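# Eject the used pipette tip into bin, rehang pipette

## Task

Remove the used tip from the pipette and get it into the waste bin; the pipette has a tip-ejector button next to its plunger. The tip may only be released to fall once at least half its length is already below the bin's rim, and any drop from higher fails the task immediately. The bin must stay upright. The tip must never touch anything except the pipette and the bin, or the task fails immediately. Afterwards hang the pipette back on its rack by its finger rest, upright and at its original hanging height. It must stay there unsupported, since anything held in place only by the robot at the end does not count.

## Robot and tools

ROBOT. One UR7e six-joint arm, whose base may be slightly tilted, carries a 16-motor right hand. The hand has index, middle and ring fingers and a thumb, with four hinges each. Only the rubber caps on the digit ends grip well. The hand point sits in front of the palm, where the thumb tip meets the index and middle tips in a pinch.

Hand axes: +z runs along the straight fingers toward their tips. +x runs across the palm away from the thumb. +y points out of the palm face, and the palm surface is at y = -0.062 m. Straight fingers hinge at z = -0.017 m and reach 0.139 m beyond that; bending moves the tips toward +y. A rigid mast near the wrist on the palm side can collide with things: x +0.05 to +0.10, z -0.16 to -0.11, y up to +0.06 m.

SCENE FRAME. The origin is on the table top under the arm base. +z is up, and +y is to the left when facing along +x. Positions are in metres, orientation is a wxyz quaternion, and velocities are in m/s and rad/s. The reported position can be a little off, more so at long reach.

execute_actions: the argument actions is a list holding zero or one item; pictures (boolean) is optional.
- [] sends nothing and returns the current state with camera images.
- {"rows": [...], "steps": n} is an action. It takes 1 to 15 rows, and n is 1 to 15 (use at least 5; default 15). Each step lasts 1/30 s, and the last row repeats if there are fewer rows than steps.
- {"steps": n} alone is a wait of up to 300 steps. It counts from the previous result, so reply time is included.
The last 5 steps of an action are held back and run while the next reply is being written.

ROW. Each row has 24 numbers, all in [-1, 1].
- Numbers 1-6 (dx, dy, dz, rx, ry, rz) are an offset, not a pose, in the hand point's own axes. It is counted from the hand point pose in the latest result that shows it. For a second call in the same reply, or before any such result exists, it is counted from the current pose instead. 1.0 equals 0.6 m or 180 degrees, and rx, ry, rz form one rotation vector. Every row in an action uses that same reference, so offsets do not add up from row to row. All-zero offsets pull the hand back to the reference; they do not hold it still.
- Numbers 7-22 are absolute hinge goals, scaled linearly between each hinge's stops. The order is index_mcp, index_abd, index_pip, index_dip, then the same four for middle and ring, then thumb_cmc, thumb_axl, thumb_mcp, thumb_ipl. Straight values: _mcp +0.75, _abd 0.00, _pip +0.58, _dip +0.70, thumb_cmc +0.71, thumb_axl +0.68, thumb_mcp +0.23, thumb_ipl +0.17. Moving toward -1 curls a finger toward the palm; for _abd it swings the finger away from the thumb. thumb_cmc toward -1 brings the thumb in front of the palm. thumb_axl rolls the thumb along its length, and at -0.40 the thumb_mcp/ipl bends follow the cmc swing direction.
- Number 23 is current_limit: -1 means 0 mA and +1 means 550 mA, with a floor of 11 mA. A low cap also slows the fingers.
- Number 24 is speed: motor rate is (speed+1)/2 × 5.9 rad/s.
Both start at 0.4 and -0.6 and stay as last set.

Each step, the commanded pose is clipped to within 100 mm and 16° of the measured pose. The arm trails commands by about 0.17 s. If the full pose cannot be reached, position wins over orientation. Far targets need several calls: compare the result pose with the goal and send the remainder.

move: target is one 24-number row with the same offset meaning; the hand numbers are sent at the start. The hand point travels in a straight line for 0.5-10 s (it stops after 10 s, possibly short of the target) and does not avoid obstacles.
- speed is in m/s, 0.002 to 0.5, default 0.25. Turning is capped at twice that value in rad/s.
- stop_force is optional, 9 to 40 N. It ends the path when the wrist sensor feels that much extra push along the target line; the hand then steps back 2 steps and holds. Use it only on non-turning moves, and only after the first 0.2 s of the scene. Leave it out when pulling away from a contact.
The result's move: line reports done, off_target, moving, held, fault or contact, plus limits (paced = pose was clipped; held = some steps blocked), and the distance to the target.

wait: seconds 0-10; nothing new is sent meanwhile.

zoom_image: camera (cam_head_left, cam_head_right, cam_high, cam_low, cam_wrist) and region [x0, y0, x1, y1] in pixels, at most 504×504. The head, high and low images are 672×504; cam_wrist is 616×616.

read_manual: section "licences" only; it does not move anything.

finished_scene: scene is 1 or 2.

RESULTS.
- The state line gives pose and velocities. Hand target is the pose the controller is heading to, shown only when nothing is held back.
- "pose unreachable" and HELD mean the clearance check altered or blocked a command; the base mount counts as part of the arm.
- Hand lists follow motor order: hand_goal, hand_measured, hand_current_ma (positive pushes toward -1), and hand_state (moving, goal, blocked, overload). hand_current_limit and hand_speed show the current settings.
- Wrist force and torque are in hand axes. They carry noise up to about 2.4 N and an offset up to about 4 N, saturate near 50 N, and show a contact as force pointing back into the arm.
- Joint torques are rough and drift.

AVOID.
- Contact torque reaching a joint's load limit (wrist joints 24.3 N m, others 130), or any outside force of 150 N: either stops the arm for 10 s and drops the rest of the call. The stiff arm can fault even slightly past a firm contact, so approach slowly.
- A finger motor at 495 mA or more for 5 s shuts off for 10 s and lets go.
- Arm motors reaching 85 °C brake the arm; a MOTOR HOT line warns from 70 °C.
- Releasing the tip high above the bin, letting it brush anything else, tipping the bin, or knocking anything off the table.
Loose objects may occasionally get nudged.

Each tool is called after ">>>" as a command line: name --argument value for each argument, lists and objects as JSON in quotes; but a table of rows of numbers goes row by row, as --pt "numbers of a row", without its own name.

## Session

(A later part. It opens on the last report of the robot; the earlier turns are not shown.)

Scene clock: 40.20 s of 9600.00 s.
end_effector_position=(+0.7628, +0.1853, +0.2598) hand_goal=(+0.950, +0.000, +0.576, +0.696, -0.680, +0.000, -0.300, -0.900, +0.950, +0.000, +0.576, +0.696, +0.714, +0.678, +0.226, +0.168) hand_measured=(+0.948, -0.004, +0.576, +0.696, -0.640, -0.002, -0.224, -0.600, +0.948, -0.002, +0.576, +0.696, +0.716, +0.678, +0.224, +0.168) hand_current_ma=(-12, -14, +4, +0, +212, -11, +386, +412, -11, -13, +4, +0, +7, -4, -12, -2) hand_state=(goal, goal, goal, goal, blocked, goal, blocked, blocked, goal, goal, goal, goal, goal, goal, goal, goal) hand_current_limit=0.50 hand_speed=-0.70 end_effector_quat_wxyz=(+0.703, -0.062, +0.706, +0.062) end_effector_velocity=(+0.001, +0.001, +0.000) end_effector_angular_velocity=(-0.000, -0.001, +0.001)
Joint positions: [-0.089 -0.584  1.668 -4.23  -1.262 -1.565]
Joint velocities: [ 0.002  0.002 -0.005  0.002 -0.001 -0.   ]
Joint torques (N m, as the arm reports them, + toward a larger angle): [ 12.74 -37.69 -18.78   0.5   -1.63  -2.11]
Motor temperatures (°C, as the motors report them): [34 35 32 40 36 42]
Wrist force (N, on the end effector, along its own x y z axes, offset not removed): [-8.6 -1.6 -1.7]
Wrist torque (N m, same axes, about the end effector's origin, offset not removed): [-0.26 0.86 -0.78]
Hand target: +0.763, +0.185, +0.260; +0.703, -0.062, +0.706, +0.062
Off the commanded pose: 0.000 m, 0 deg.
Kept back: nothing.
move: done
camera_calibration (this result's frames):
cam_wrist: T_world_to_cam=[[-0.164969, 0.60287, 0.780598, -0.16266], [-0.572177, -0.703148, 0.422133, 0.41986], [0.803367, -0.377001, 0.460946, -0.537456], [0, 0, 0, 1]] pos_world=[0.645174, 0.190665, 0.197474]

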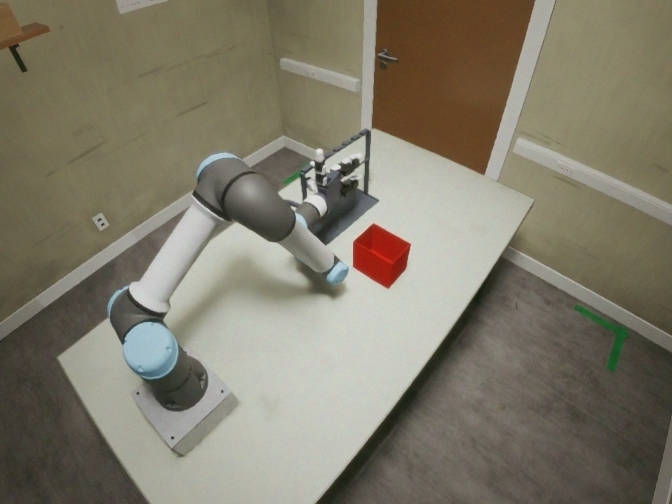

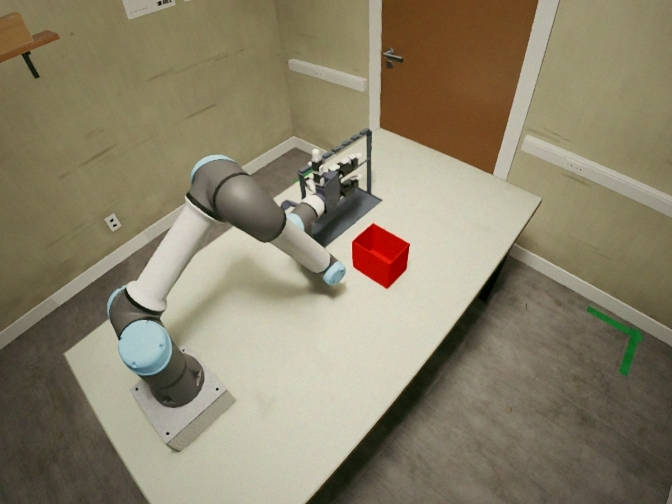

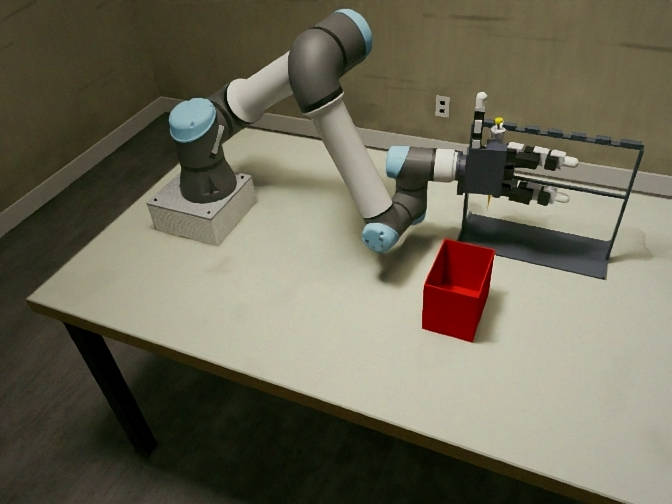

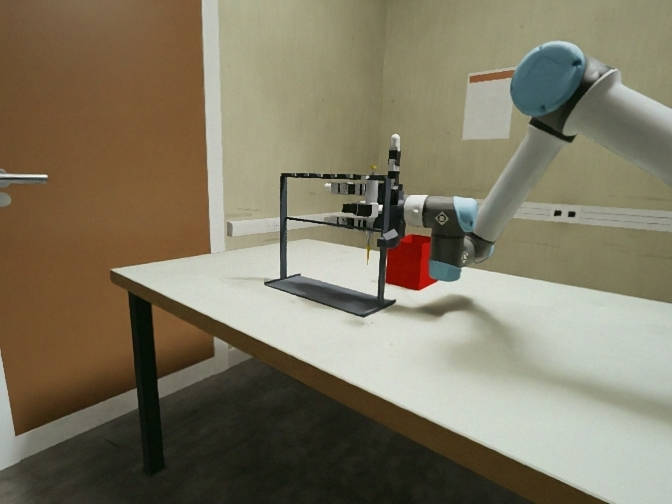

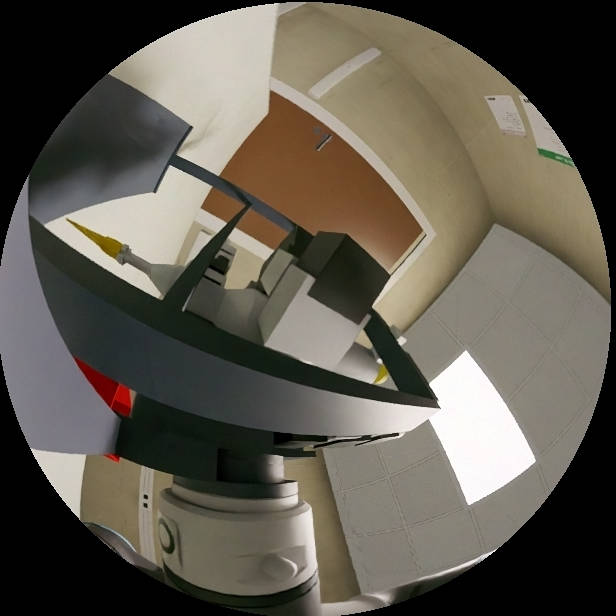

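>>> move --target '[-0.035,0,-0.0015,0,0,0,0.95,0,0.576,0.696,-0.68,0,-0.3,-0.9,0.95,0,0.576,0.696,0.714,0.678,0.226,0.168,0.5,-0.7]' --speed 0.02

>>> zoom_image --camera "cam_low" --region '[320, 130, 440, 270]'

Scene clock: 41.77 s of 9600.00 s.
end_effector_position=(+0.7620, +0.1851, +0.2806) hand_goal=(+0.950, +0.000, +0.576, +0.696, -0.680, +0.000, -0.300, -0.900, +0.950, +0.000, +0.576, +0.696, +0.714, +0.678, +0.226, +0.168) hand_measured=(+0.948, -0.004, +0.576, +0.696, -0.640, -0.002, -0.224, -0.600, +0.948, -0.002, +0.576, +0.696, +0.716, +0.678, +0.224, +0.168) hand_current_ma=(-12, -14, +4, +0, +211, -11, +386, +412, -11, -13, +4, +0, +7, -4, -12, -2) hand_state=(goal, goal, goal, goal, blocked, goal, blocked, blocked, goal, goal, goal, goal, goal, goal, goal, goal) hand_current_limit=0.50 hand_speed=-0.70 end_effector_quat_wxyz=(+0.703, -0.062, +0.706, +0.062) end_effector_velocity=(-0.000, -0.000, +0.002) end_effector_angular_velocity=(-0.000, -0.000, -0.000)
Joint positions: [-0.09  -0.628  1.684 -4.202 -1.261 -1.565]
Joint velocities: [-0.    -0.004  0.001  0.003 -0.    -0.   ]
Joint torques (N m, as the arm reports them, + toward a larger angle): [-12.31 -59.05  -2.84  -0.57   1.49   1.22]
Motor temperatures (°C, as the motors report them): [34 35 32 40 36 42]
Wrist force (N, on the end effector, along its own x y z axes, offset not removed): [-0.6 -2.5 3.9]
Wrist torque (N m, same axes, about the end effector's origin, offset not removed): [-0.82 0.08 -0.30]
Hand target: +0.762, +0.185, +0.281; +0.703, -0.062, +0.706, +0.062
Off the commanded pose: 0.000 m, 0 deg.
Kept back: nothing.
move: done
camera_calibration (this result's frames):
cam_wrist: T_world_to_cam=[[-0.164977, 0.602852, 0.78061, -0.178957], [-0.572181, -0.703158, 0.422111, 0.410506], [0.803363, -0.377012, 0.460945, -0.546438], [0, 0, 0, 1]] pos_world=[0.644348, 0.190522, 0.218295]

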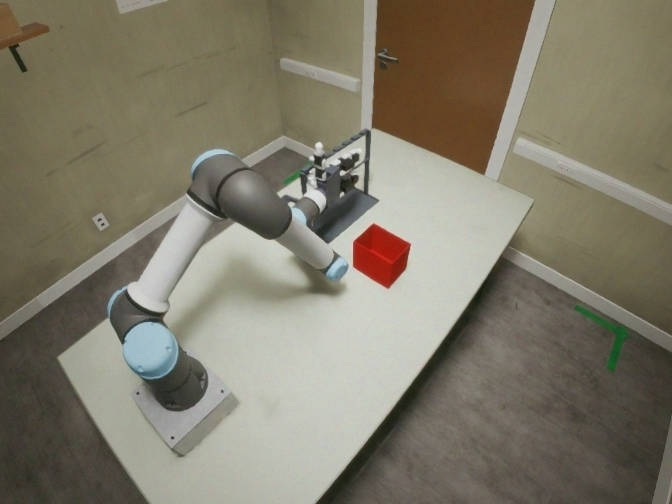

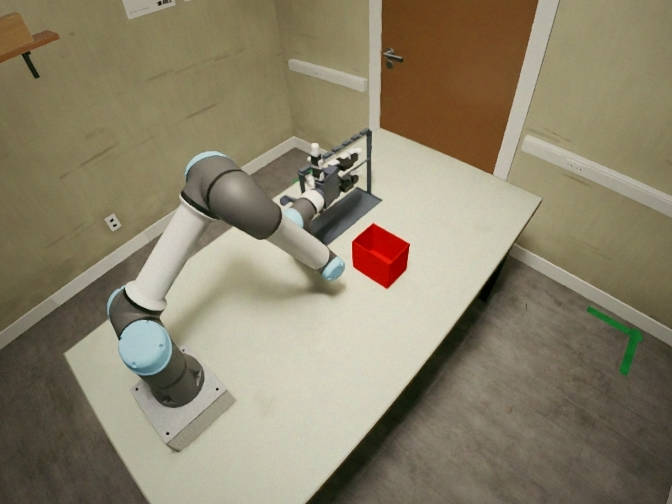

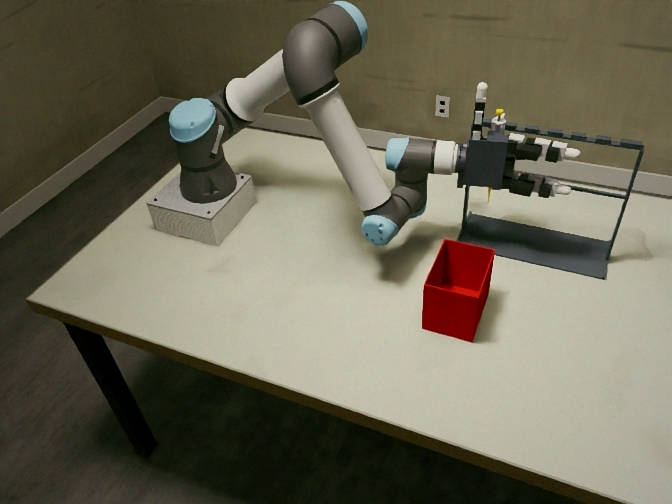

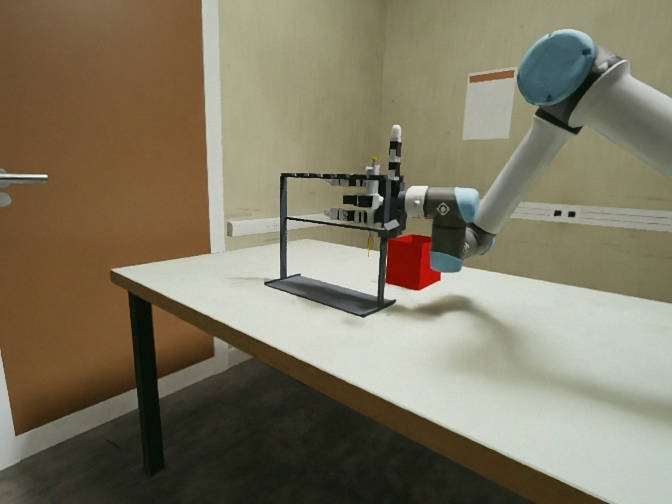

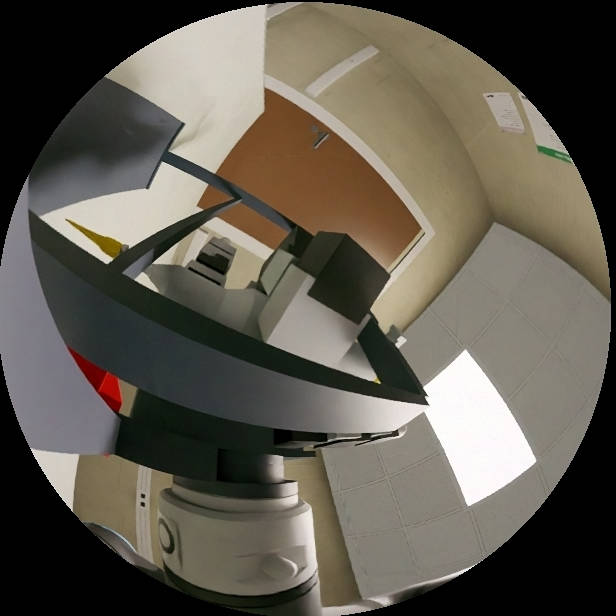

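Region (320, 130, 440, 270) of cam_low's 672x504 image, scaled by 3.600, with more detail than that image has; it fills the left 432 columns of this view, and the rest is white.

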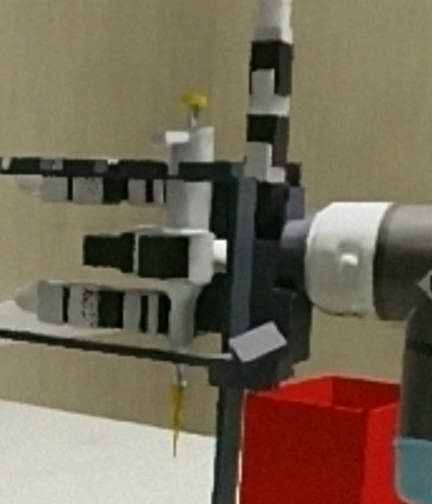

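>>> move --target '[0,-0.1806,-0.0319,0,0,0,0.95,0,0.576,0.696,-0.68,0,-0.3,-0.9,0.95,0,0.576,0.696,0.714,0.678,0.226,0.168,0.5,-0.7]' --speed 0.05

>>> zoom_image --camera "cam_wrist" --region '[200, 200, 460, 460]'

Scene clock: 44.73 s of 9600.00 s.
end_effector_position=(+0.7620, +0.0753, +0.2807) hand_goal=(+0.950, +0.000, +0.576, +0.696, -0.680, +0.000, -0.300, -0.900, +0.950, +0.000, +0.576, +0.696, +0.714, +0.678, +0.226, +0.168) hand_measured=(+0.948, -0.004, +0.576, +0.696, -0.640, -0.002, -0.224, -0.600, +0.948, -0.002, +0.576, +0.696, +0.716, +0.678, +0.224, +0.168) hand_current_ma=(-12, -14, +4, +0, +211, -11, +386, +412, -11, -13, +4, +0, +7, -4, -12, -2) hand_state=(goal, goal, goal, goal, blocked, goal, blocked, blocked, goal, goal, goal, goal, goal, goal, goal, goal) hand_current_limit=0.50 hand_speed=-0.70 end_effector_quat_wxyz=(+0.703, -0.062, +0.706, +0.062) end_effector_velocity=(-0.000, -0.002, -0.000) end_effector_angular_velocity=(-0.000, +0.000, -0.000)
Joint positions: [-0.289 -0.628  1.687 -4.206 -1.062 -1.564]
Joint velocities: [-0.004  0.    -0.     0.     0.004 -0.   ]
Joint torques (N m, as the arm reports them, + toward a larger angle): [-11.65 -41.28 -18.96  -0.18   1.38   1.57]
Motor temperatures (°C, as the motors report them): [34 35 32 40 36 42]
Wrist force (N, on the end effector, along its own x y z axes, offset not removed): [-0.5 -2.5 2.1]
Wrist torque (N m, same axes, about the end effector's origin, offset not removed): [-0.62 0.05 -0.32]
Hand target: +0.762, +0.075, +0.281; +0.703, -0.062, +0.706, +0.062
Off the commanded pose: 0.000 m, 0 deg.
Kept back: nothing.
move: done
camera_calibration (this result's frames):
cam_wrist: T_world_to_cam=[[-0.165041, 0.602533, 0.780843, -0.112865], [-0.572235, -0.703322, 0.421765, 0.333391], [0.803311, -0.377217, 0.460867, -0.58783], [0, 0, 0, 1]] pos_world=[0.644361, 0.0807468, 0.218428]

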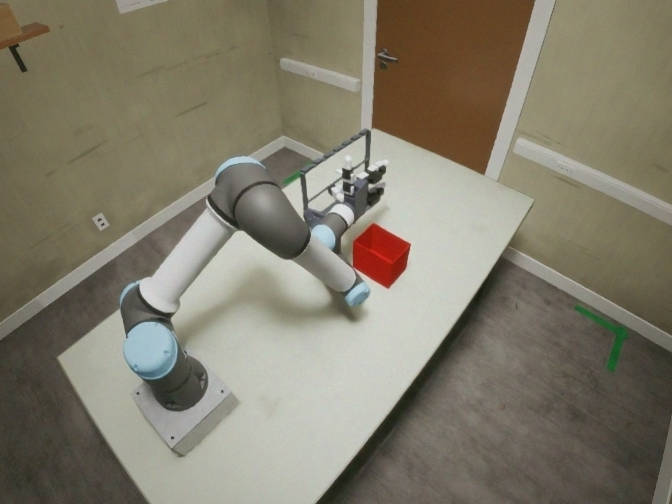

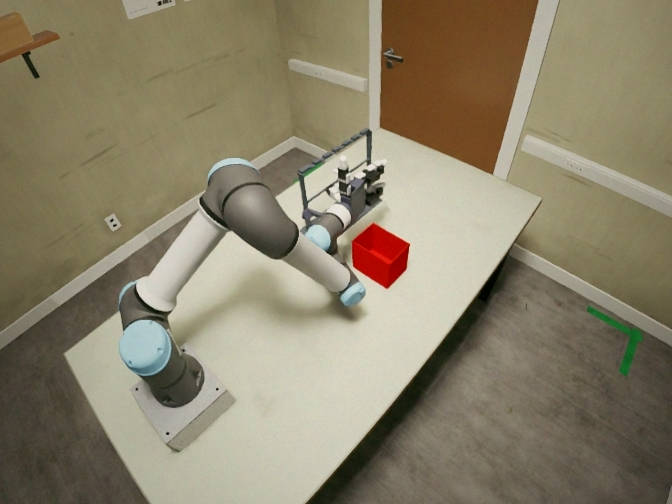

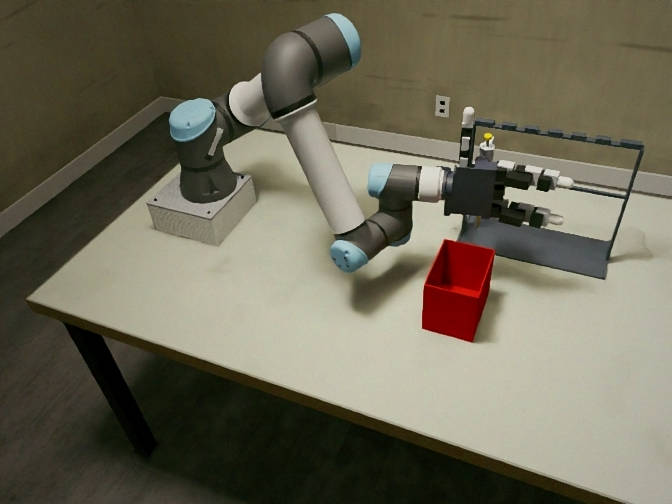

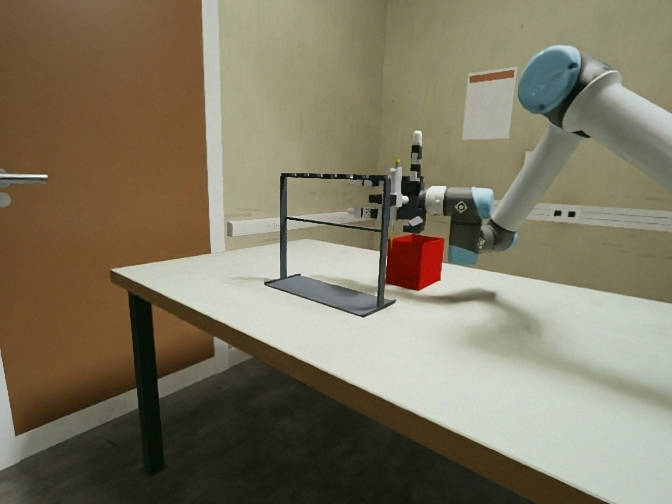

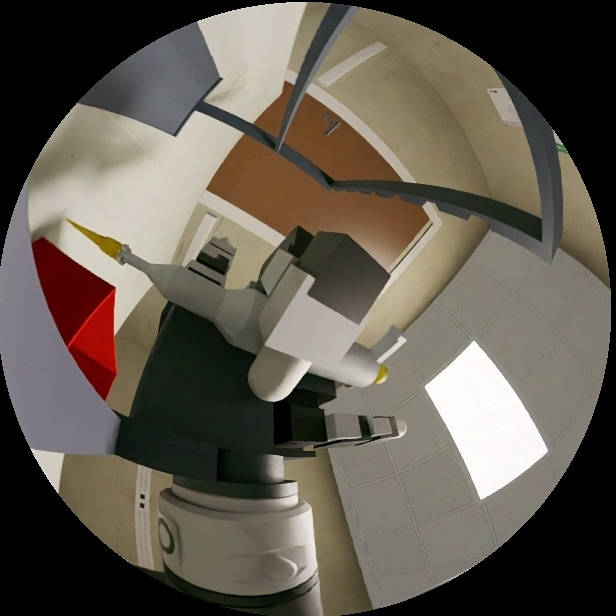

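Region (200, 200, 460, 460) of cam_wrist's 616x616 image, scaled by 1.938, with more detail than that image has.

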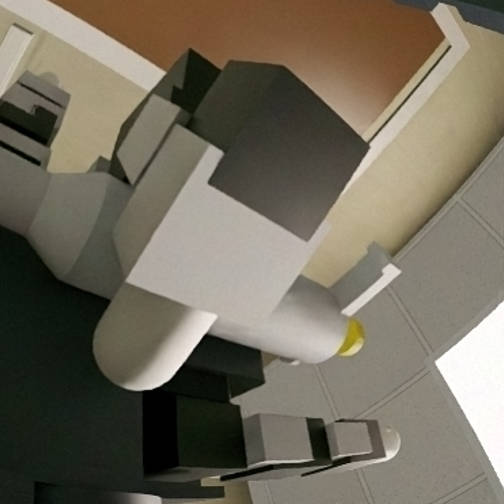

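>>> move --target '[-0.0822,-0.2519,-0.053,0,0,0,0.754,0,-0.153,-0.464,-0.68,0,-0.3,-0.9,0.95,0,0.576,0.696,0.714,0.678,0.226,0.168,0.5,-0.5]' --speed 0.1

>>> move --target '[0.12,0,0,0,0,0,-0.55,0,-0.153,-0.464,-0.68,0,-0.3,-0.9,0.95,0,0.576,0.696,0.714,0.678,0.226,0.168,0.5,-0.5]' --speed 0.05

Scene clock: 47.43 s of 9600.00 s.
end_effector_position=(+0.7571, -0.0788, +0.3301) hand_goal=(+0.754, +0.000, -0.152, -0.464, -0.680, +0.000, -0.300, -0.900, +0.950, +0.000, +0.576, +0.696, +0.714, +0.678, +0.226, +0.168) hand_measured=(+0.756, -0.004, -0.148, -0.462, -0.640, -0.002, -0.224, -0.600, +0.948, -0.002, +0.576, +0.696, +0.716, +0.678, +0.224, +0.168) hand_current_ma=(+12, -14, +16, +15, +211, -11, +386, +413, -11, -13, +4, +0, +7, -4, -12, -2) hand_state=(goal, goal, goal, goal, blocked, goal, blocked, blocked, goal, goal, goal, goal, goal, goal, goal, goal) hand_current_limit=0.50 hand_speed=-0.50 end_effector_quat_wxyz=(+0.703, -0.061, +0.705, +0.063) end_effector_velocity=(-0.000, -0.002, +0.000) end_effector_angular_velocity=(+0.000, +0.001, +0.001)
Joint positions: [-0.545 -0.685  1.606 -4.07  -0.806 -1.561]
Joint velocities: [-0.003  0.    -0.002  0.002  0.004 -0.   ]
Joint torques (N m, as the arm reports them, + toward a larger angle): [-13.97 -59.07 -20.76   0.06   1.46  -1.16]
Motor temperatures (°C, as the motors report them): [34 35 32 40 36 42]
Wrist force (N, on the end effector, along its own x y z axes, offset not removed): [2.3 -0.6 2.5]
Wrist torque (N m, same axes, about the end effector's origin, offset not removed): [-0.42 -0.19 -0.07]
Hand target: +0.757, -0.079, +0.330; +0.703, -0.062, +0.705, +0.063
Off the commanded pose: 0.000 m, 0 deg.
Kept back: nothing.
move: done
camera_calibration (this result's frames):
cam_wrist: T_world_to_cam=[[-0.165204, 0.602066, 0.781168, -0.0593889], [-0.57235, -0.703561, 0.42121, 0.201573], [0.803196, -0.377516, 0.460823, -0.664751], [0, 0, 0, 1]] pos_world=[0.639484, -0.0733797, 0.267821]

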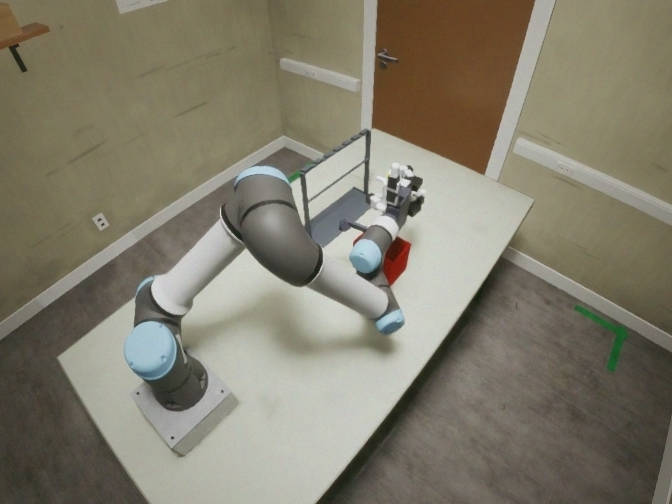

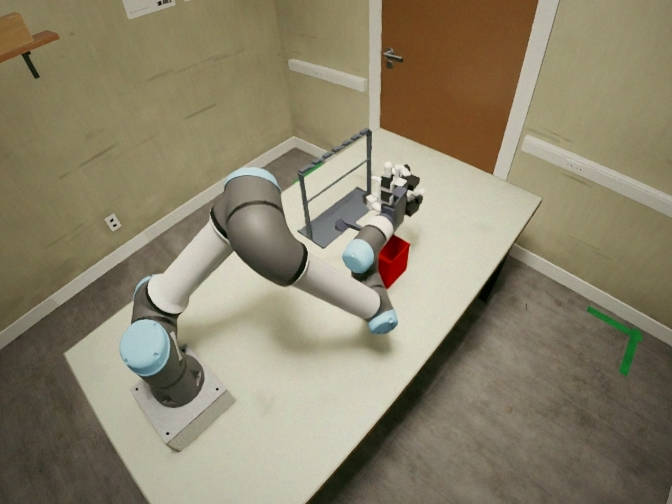

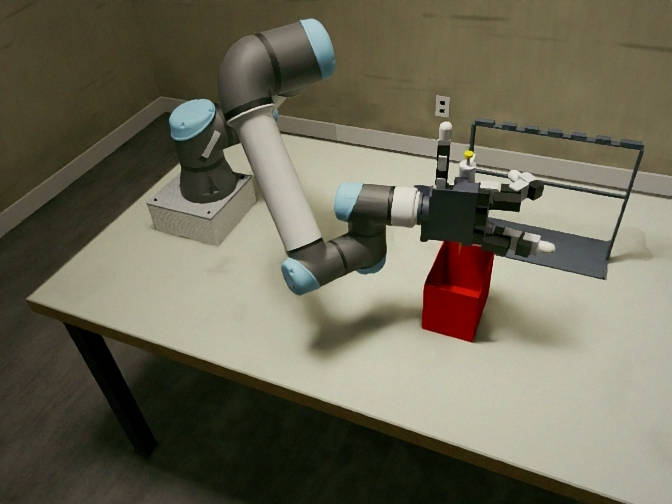

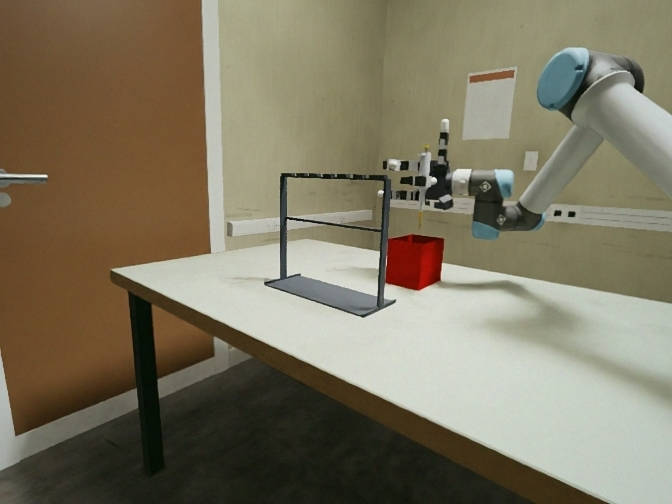

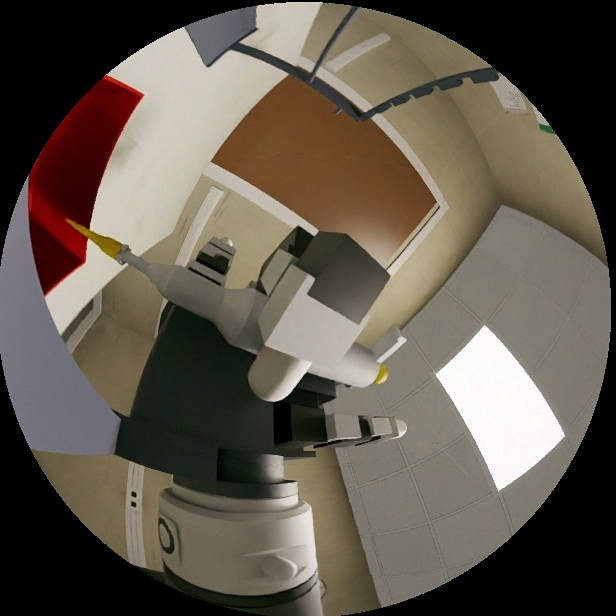

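Scene clock: 49.23 s of 9600.00 s.
end_effector_position=(+0.7569, -0.0788, +0.2584) hand_goal=(-0.550, +0.000, -0.152, -0.464, -0.680, +0.000, -0.300, -0.900, +0.950, +0.000, +0.576, +0.696, +0.714, +0.678, +0.226, +0.168) hand_measured=(-0.548, -0.004, -0.150, -0.462, -0.640, -0.002, -0.224, -0.600, +0.948, -0.002, +0.576, +0.696, +0.716, +0.678, +0.224, +0.168) hand_current_ma=(+14, -14, +15, +15, +211, -11, +386, +412, -11, -13, +4, +0, +7, -4, -12, -2) hand_state=(goal, goal, goal, goal, blocked, goal, blocked, blocked, goal, goal, goal, goal, goal, goal, goal, goal) hand_current_limit=0.50 hand_speed=-0.50 end_effector_quat_wxyz=(+0.703, -0.062, +0.705, +0.063) end_effector_velocity=(+0.000, +0.001, -0.002) end_effector_angular_velocity=(+0.002, +0.001, +0.001)
Joint positions: [-0.544 -0.545  1.571 -4.175 -0.807 -1.561]
Joint velocities: [ 0.001  0.005 -0.002 -0.001  0.     0.001]
Joint torques (N m, as the arm reports them, + toward a larger angle): [ 10.15 -43.36 -19.15  -3.32  -1.46   1.7 ]
Motor temperatures (°C, as the motors report them): [34 35 32 40 36 42]
Wrist force (N, on the end effector, along its own x y z axes, offset not removed): [-1.1 -1.4 2.4]
Wrist torque (N m, same axes, about the end effector's origin, offset not removed): [-0.10 -0.12 -0.20]
Hand target: +0.757, -0.079, +0.258; +0.703, -0.061, +0.705, +0.063
Off the commanded pose: 0.000 m, 0 deg.
Kept back: nothing.
move: done
camera_calibration (this result's frames):
cam_wrist: T_world_to_cam=[[-0.165188, 0.602121, 0.781129, -0.00336283], [-0.572345, -0.70353, 0.421269, 0.2317], [0.803202, -0.377487, 0.460836, -0.631539], [0, 0, 0, 1]] pos_world=[0.639311, -0.0733652, 0.196055]

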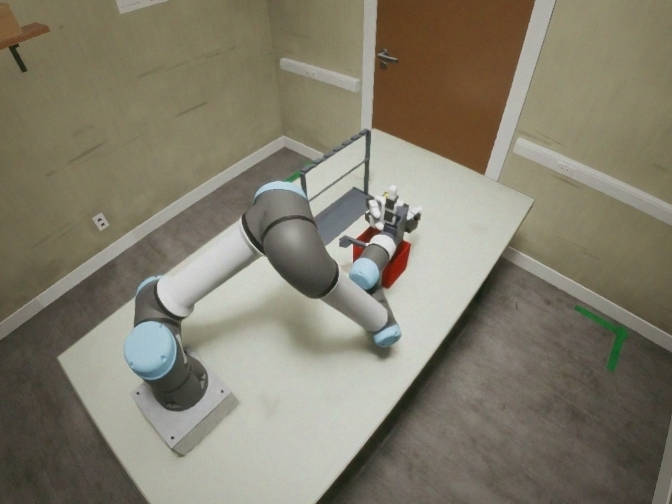

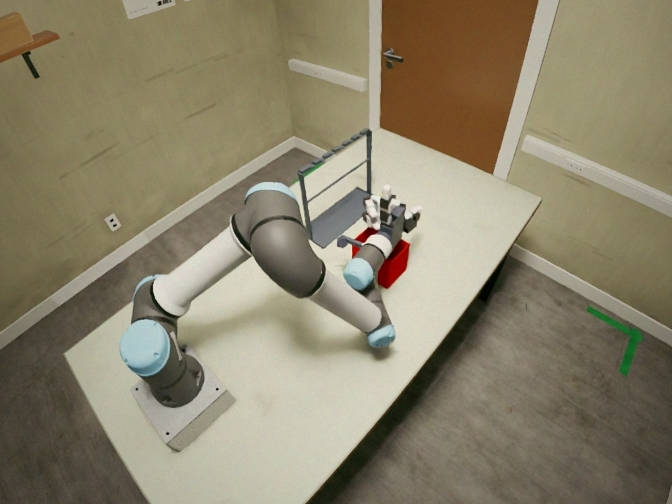

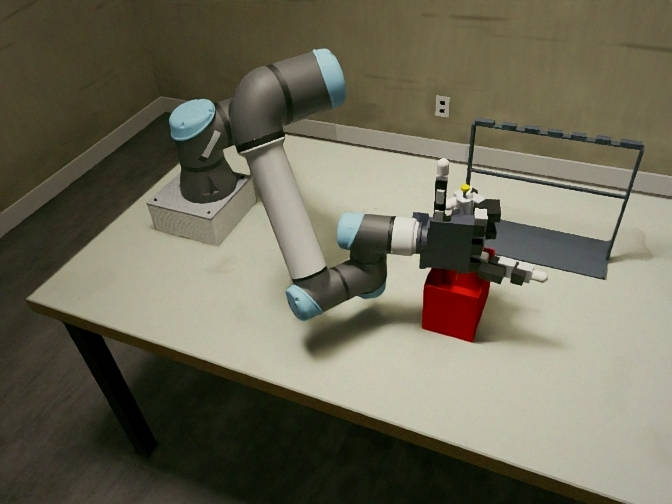

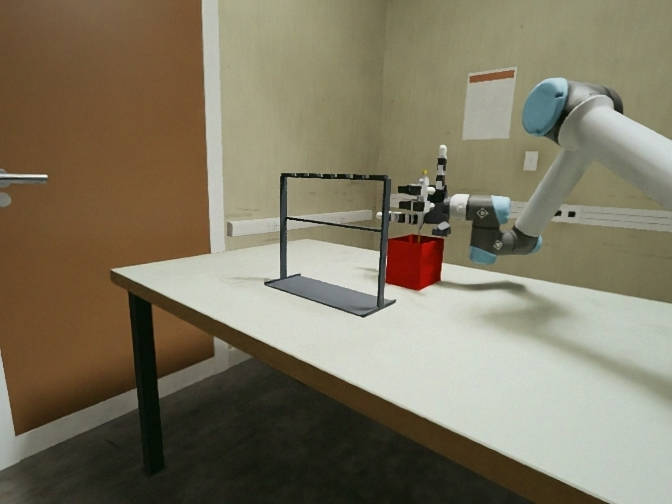

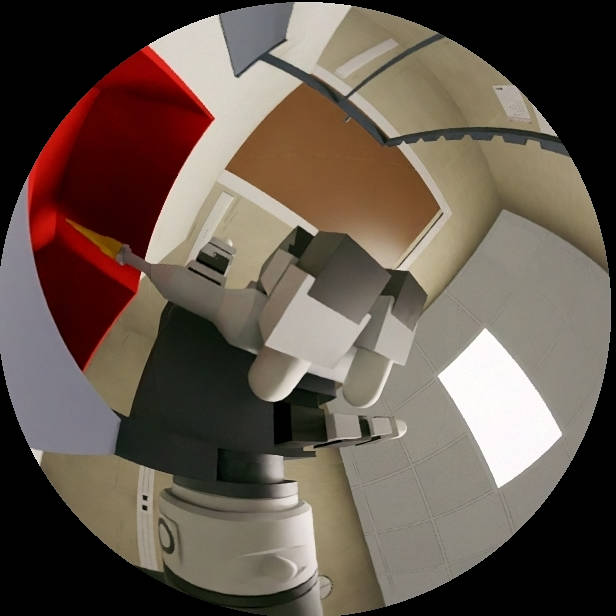

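>>> zoom_image --camera "cam_low" --region '[370, 140, 480, 270]'

>>> zoom_image --camera "cam_high" --region '[410, 150, 530, 300]'

Region (370, 140, 480, 270) of cam_low's 672x504 image, scaled by 3.877, with more detail than that image has; it fills the left 426 columns of this view, and the rest is white.

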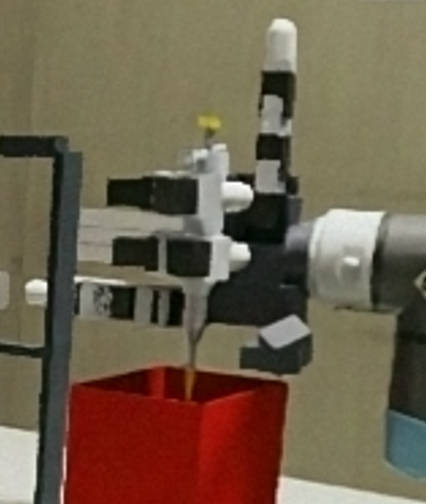

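Region (410, 150, 530, 300) of cam_high's 672x504 image, scaled by 3.360, with more detail than that image has; it fills the left 403 columns of this view, and the rest is white.

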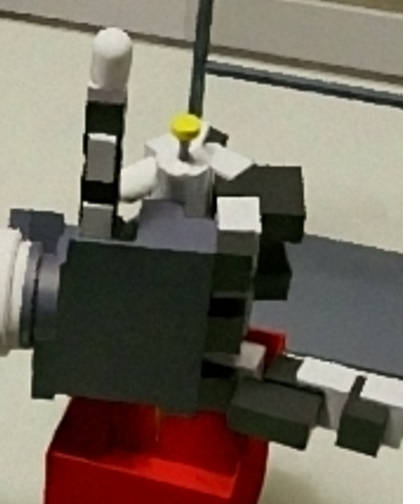

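>>> move --target '[0.025,0,0,0,0,0,-0.68,0,-0.03,-1.0,-0.68,0,-0.3,-0.9,0.95,0,0.576,0.696,0.67,0.678,0.34,-0.914,0.5,-0.5]' --speed 0.02

>>> zoom_image --camera "cam_low" --region '[380, 150, 470, 260]'

>>> zoom_image --camera "cam_high" --region '[420, 170, 510, 260]'

>>> zoom_image --camera "cam_head_left" --region '[350, 180, 430, 260]'

Scene clock: 52.67 s of 9600.00 s.
end_effector_position=(+0.7569, -0.0788, +0.2434) hand_goal=(-0.680, +0.000, -0.030, -1.000, -0.680, +0.000, -0.300, -0.900, +0.950, +0.000, +0.576, +0.696, +0.670, +0.678, +0.340, -0.914) hand_measured=(-0.652, -0.004, -0.020, -0.766, -0.642, -0.004, -0.224, -0.600, +0.948, -0.002, +0.576, +0.696, +0.672, +0.678, +0.338, -0.914) hand_current_ma=(+154, -14, +52, +412, +204, -15, +386, +412, -11, -13, +4, +0, +14, -4, -10, +3) hand_state=(blocked, goal, goal, blocked, blocked, goal, blocked, blocked, goal, goal, goal, goal, goal, goal, goal, goal) hand_current_limit=0.50 hand_speed=-0.50 end_effector_quat_wxyz=(+0.703, -0.062, +0.705, +0.063) end_effector_velocity=(-0.000, +0.000, -0.000) end_effector_angular_velocity=(+0.001, +0.001, -0.000)
Joint positions: [-0.544 -0.514  1.56  -4.194 -0.807 -1.561]
Joint velocities: [ 0.     0.     0.001  0.    -0.     0.   ]
Joint torques (N m, as the arm reports them, + toward a larger angle): [ 11.05 -43.22 -19.35  -3.31  -1.5    0.93]
Motor temperatures (°C, as the motors report them): [34 35 32 40 36 42]
Wrist force (N, on the end effector, along its own x y z axes, offset not removed): [-3.1 -2.2 4.6]
Wrist torque (N m, same axes, about the end effector's origin, offset not removed): [-0.82 0.49 -0.72]
Hand target: +0.757, -0.079, +0.243; +0.703, -0.062, +0.705, +0.063
Off the commanded pose: 0.000 m, 0 deg.
Kept back: nothing.
move: done
camera_calibration (this result's frames):
cam_wrist: T_world_to_cam=[[-0.165195, 0.602159, 0.781099, 0.00835928], [-0.572349, -0.703509, 0.421298, 0.237997], [0.803198, -0.377465, 0.460861, -0.624601], [0, 0, 0, 1]] pos_world=[0.639277, -0.0733657, 0.181057]

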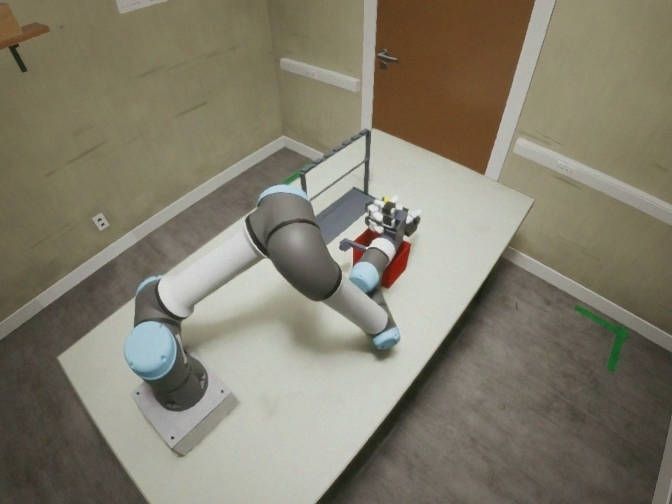

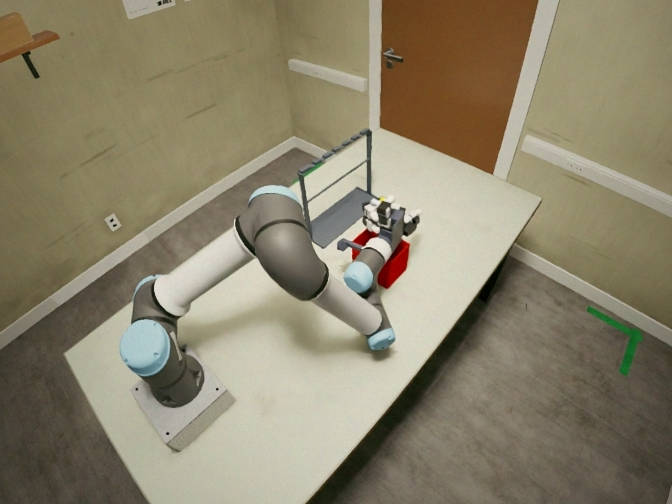

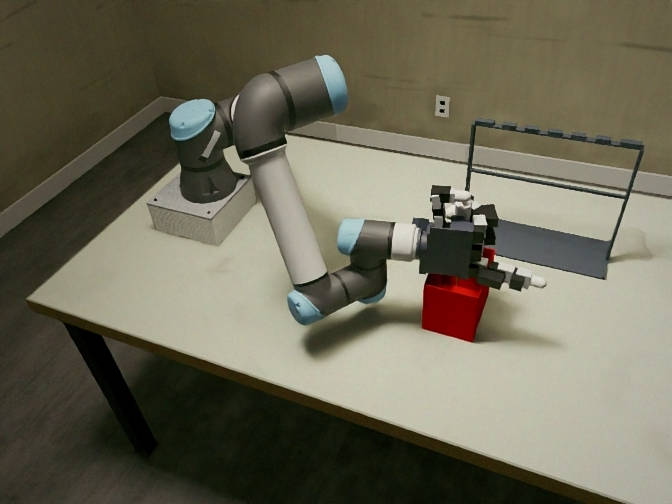

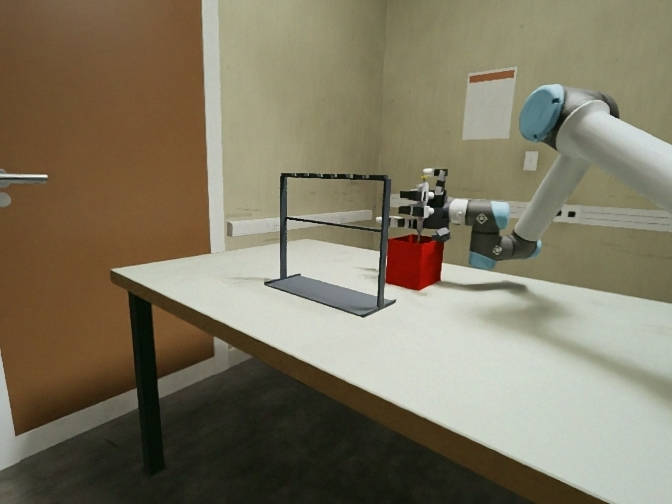

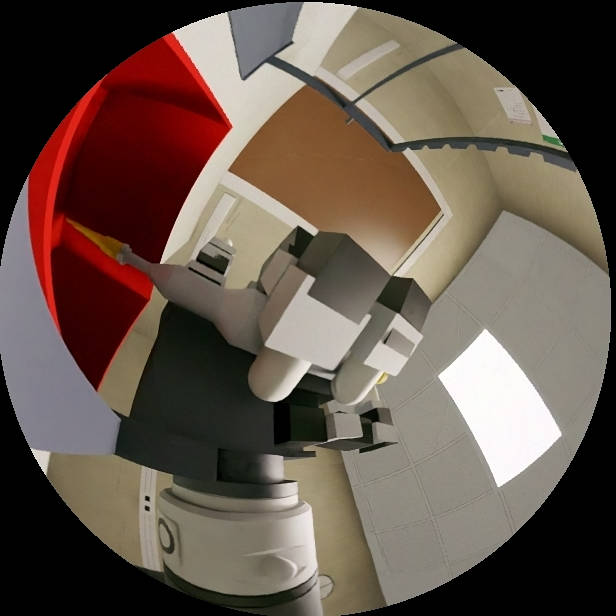

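Region (380, 150, 470, 260) of cam_low's 672x504 image, scaled by 4.582, with more detail than that image has; it fills the left 412 columns of this view, and the rest is white.

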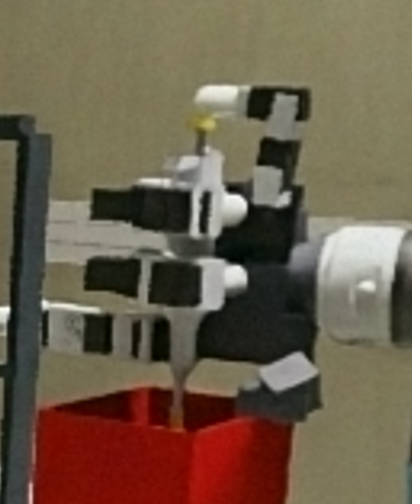

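Region (420, 170, 510, 260) of cam_high's 672x504 image, scaled by 5.600, with more detail than that image has.

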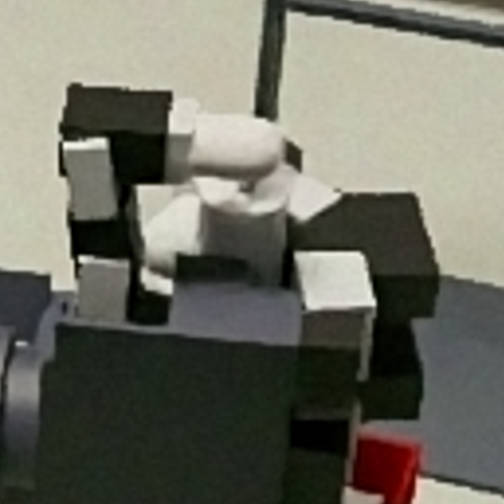

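Region (350, 180, 430, 260) of cam_head_left's 672x504 image, scaled by 6.300, with more detail than that image has.

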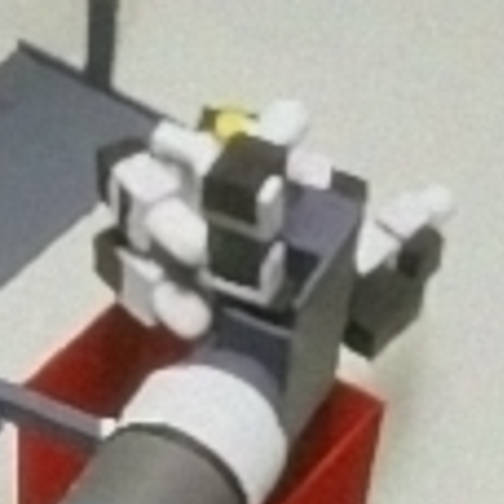

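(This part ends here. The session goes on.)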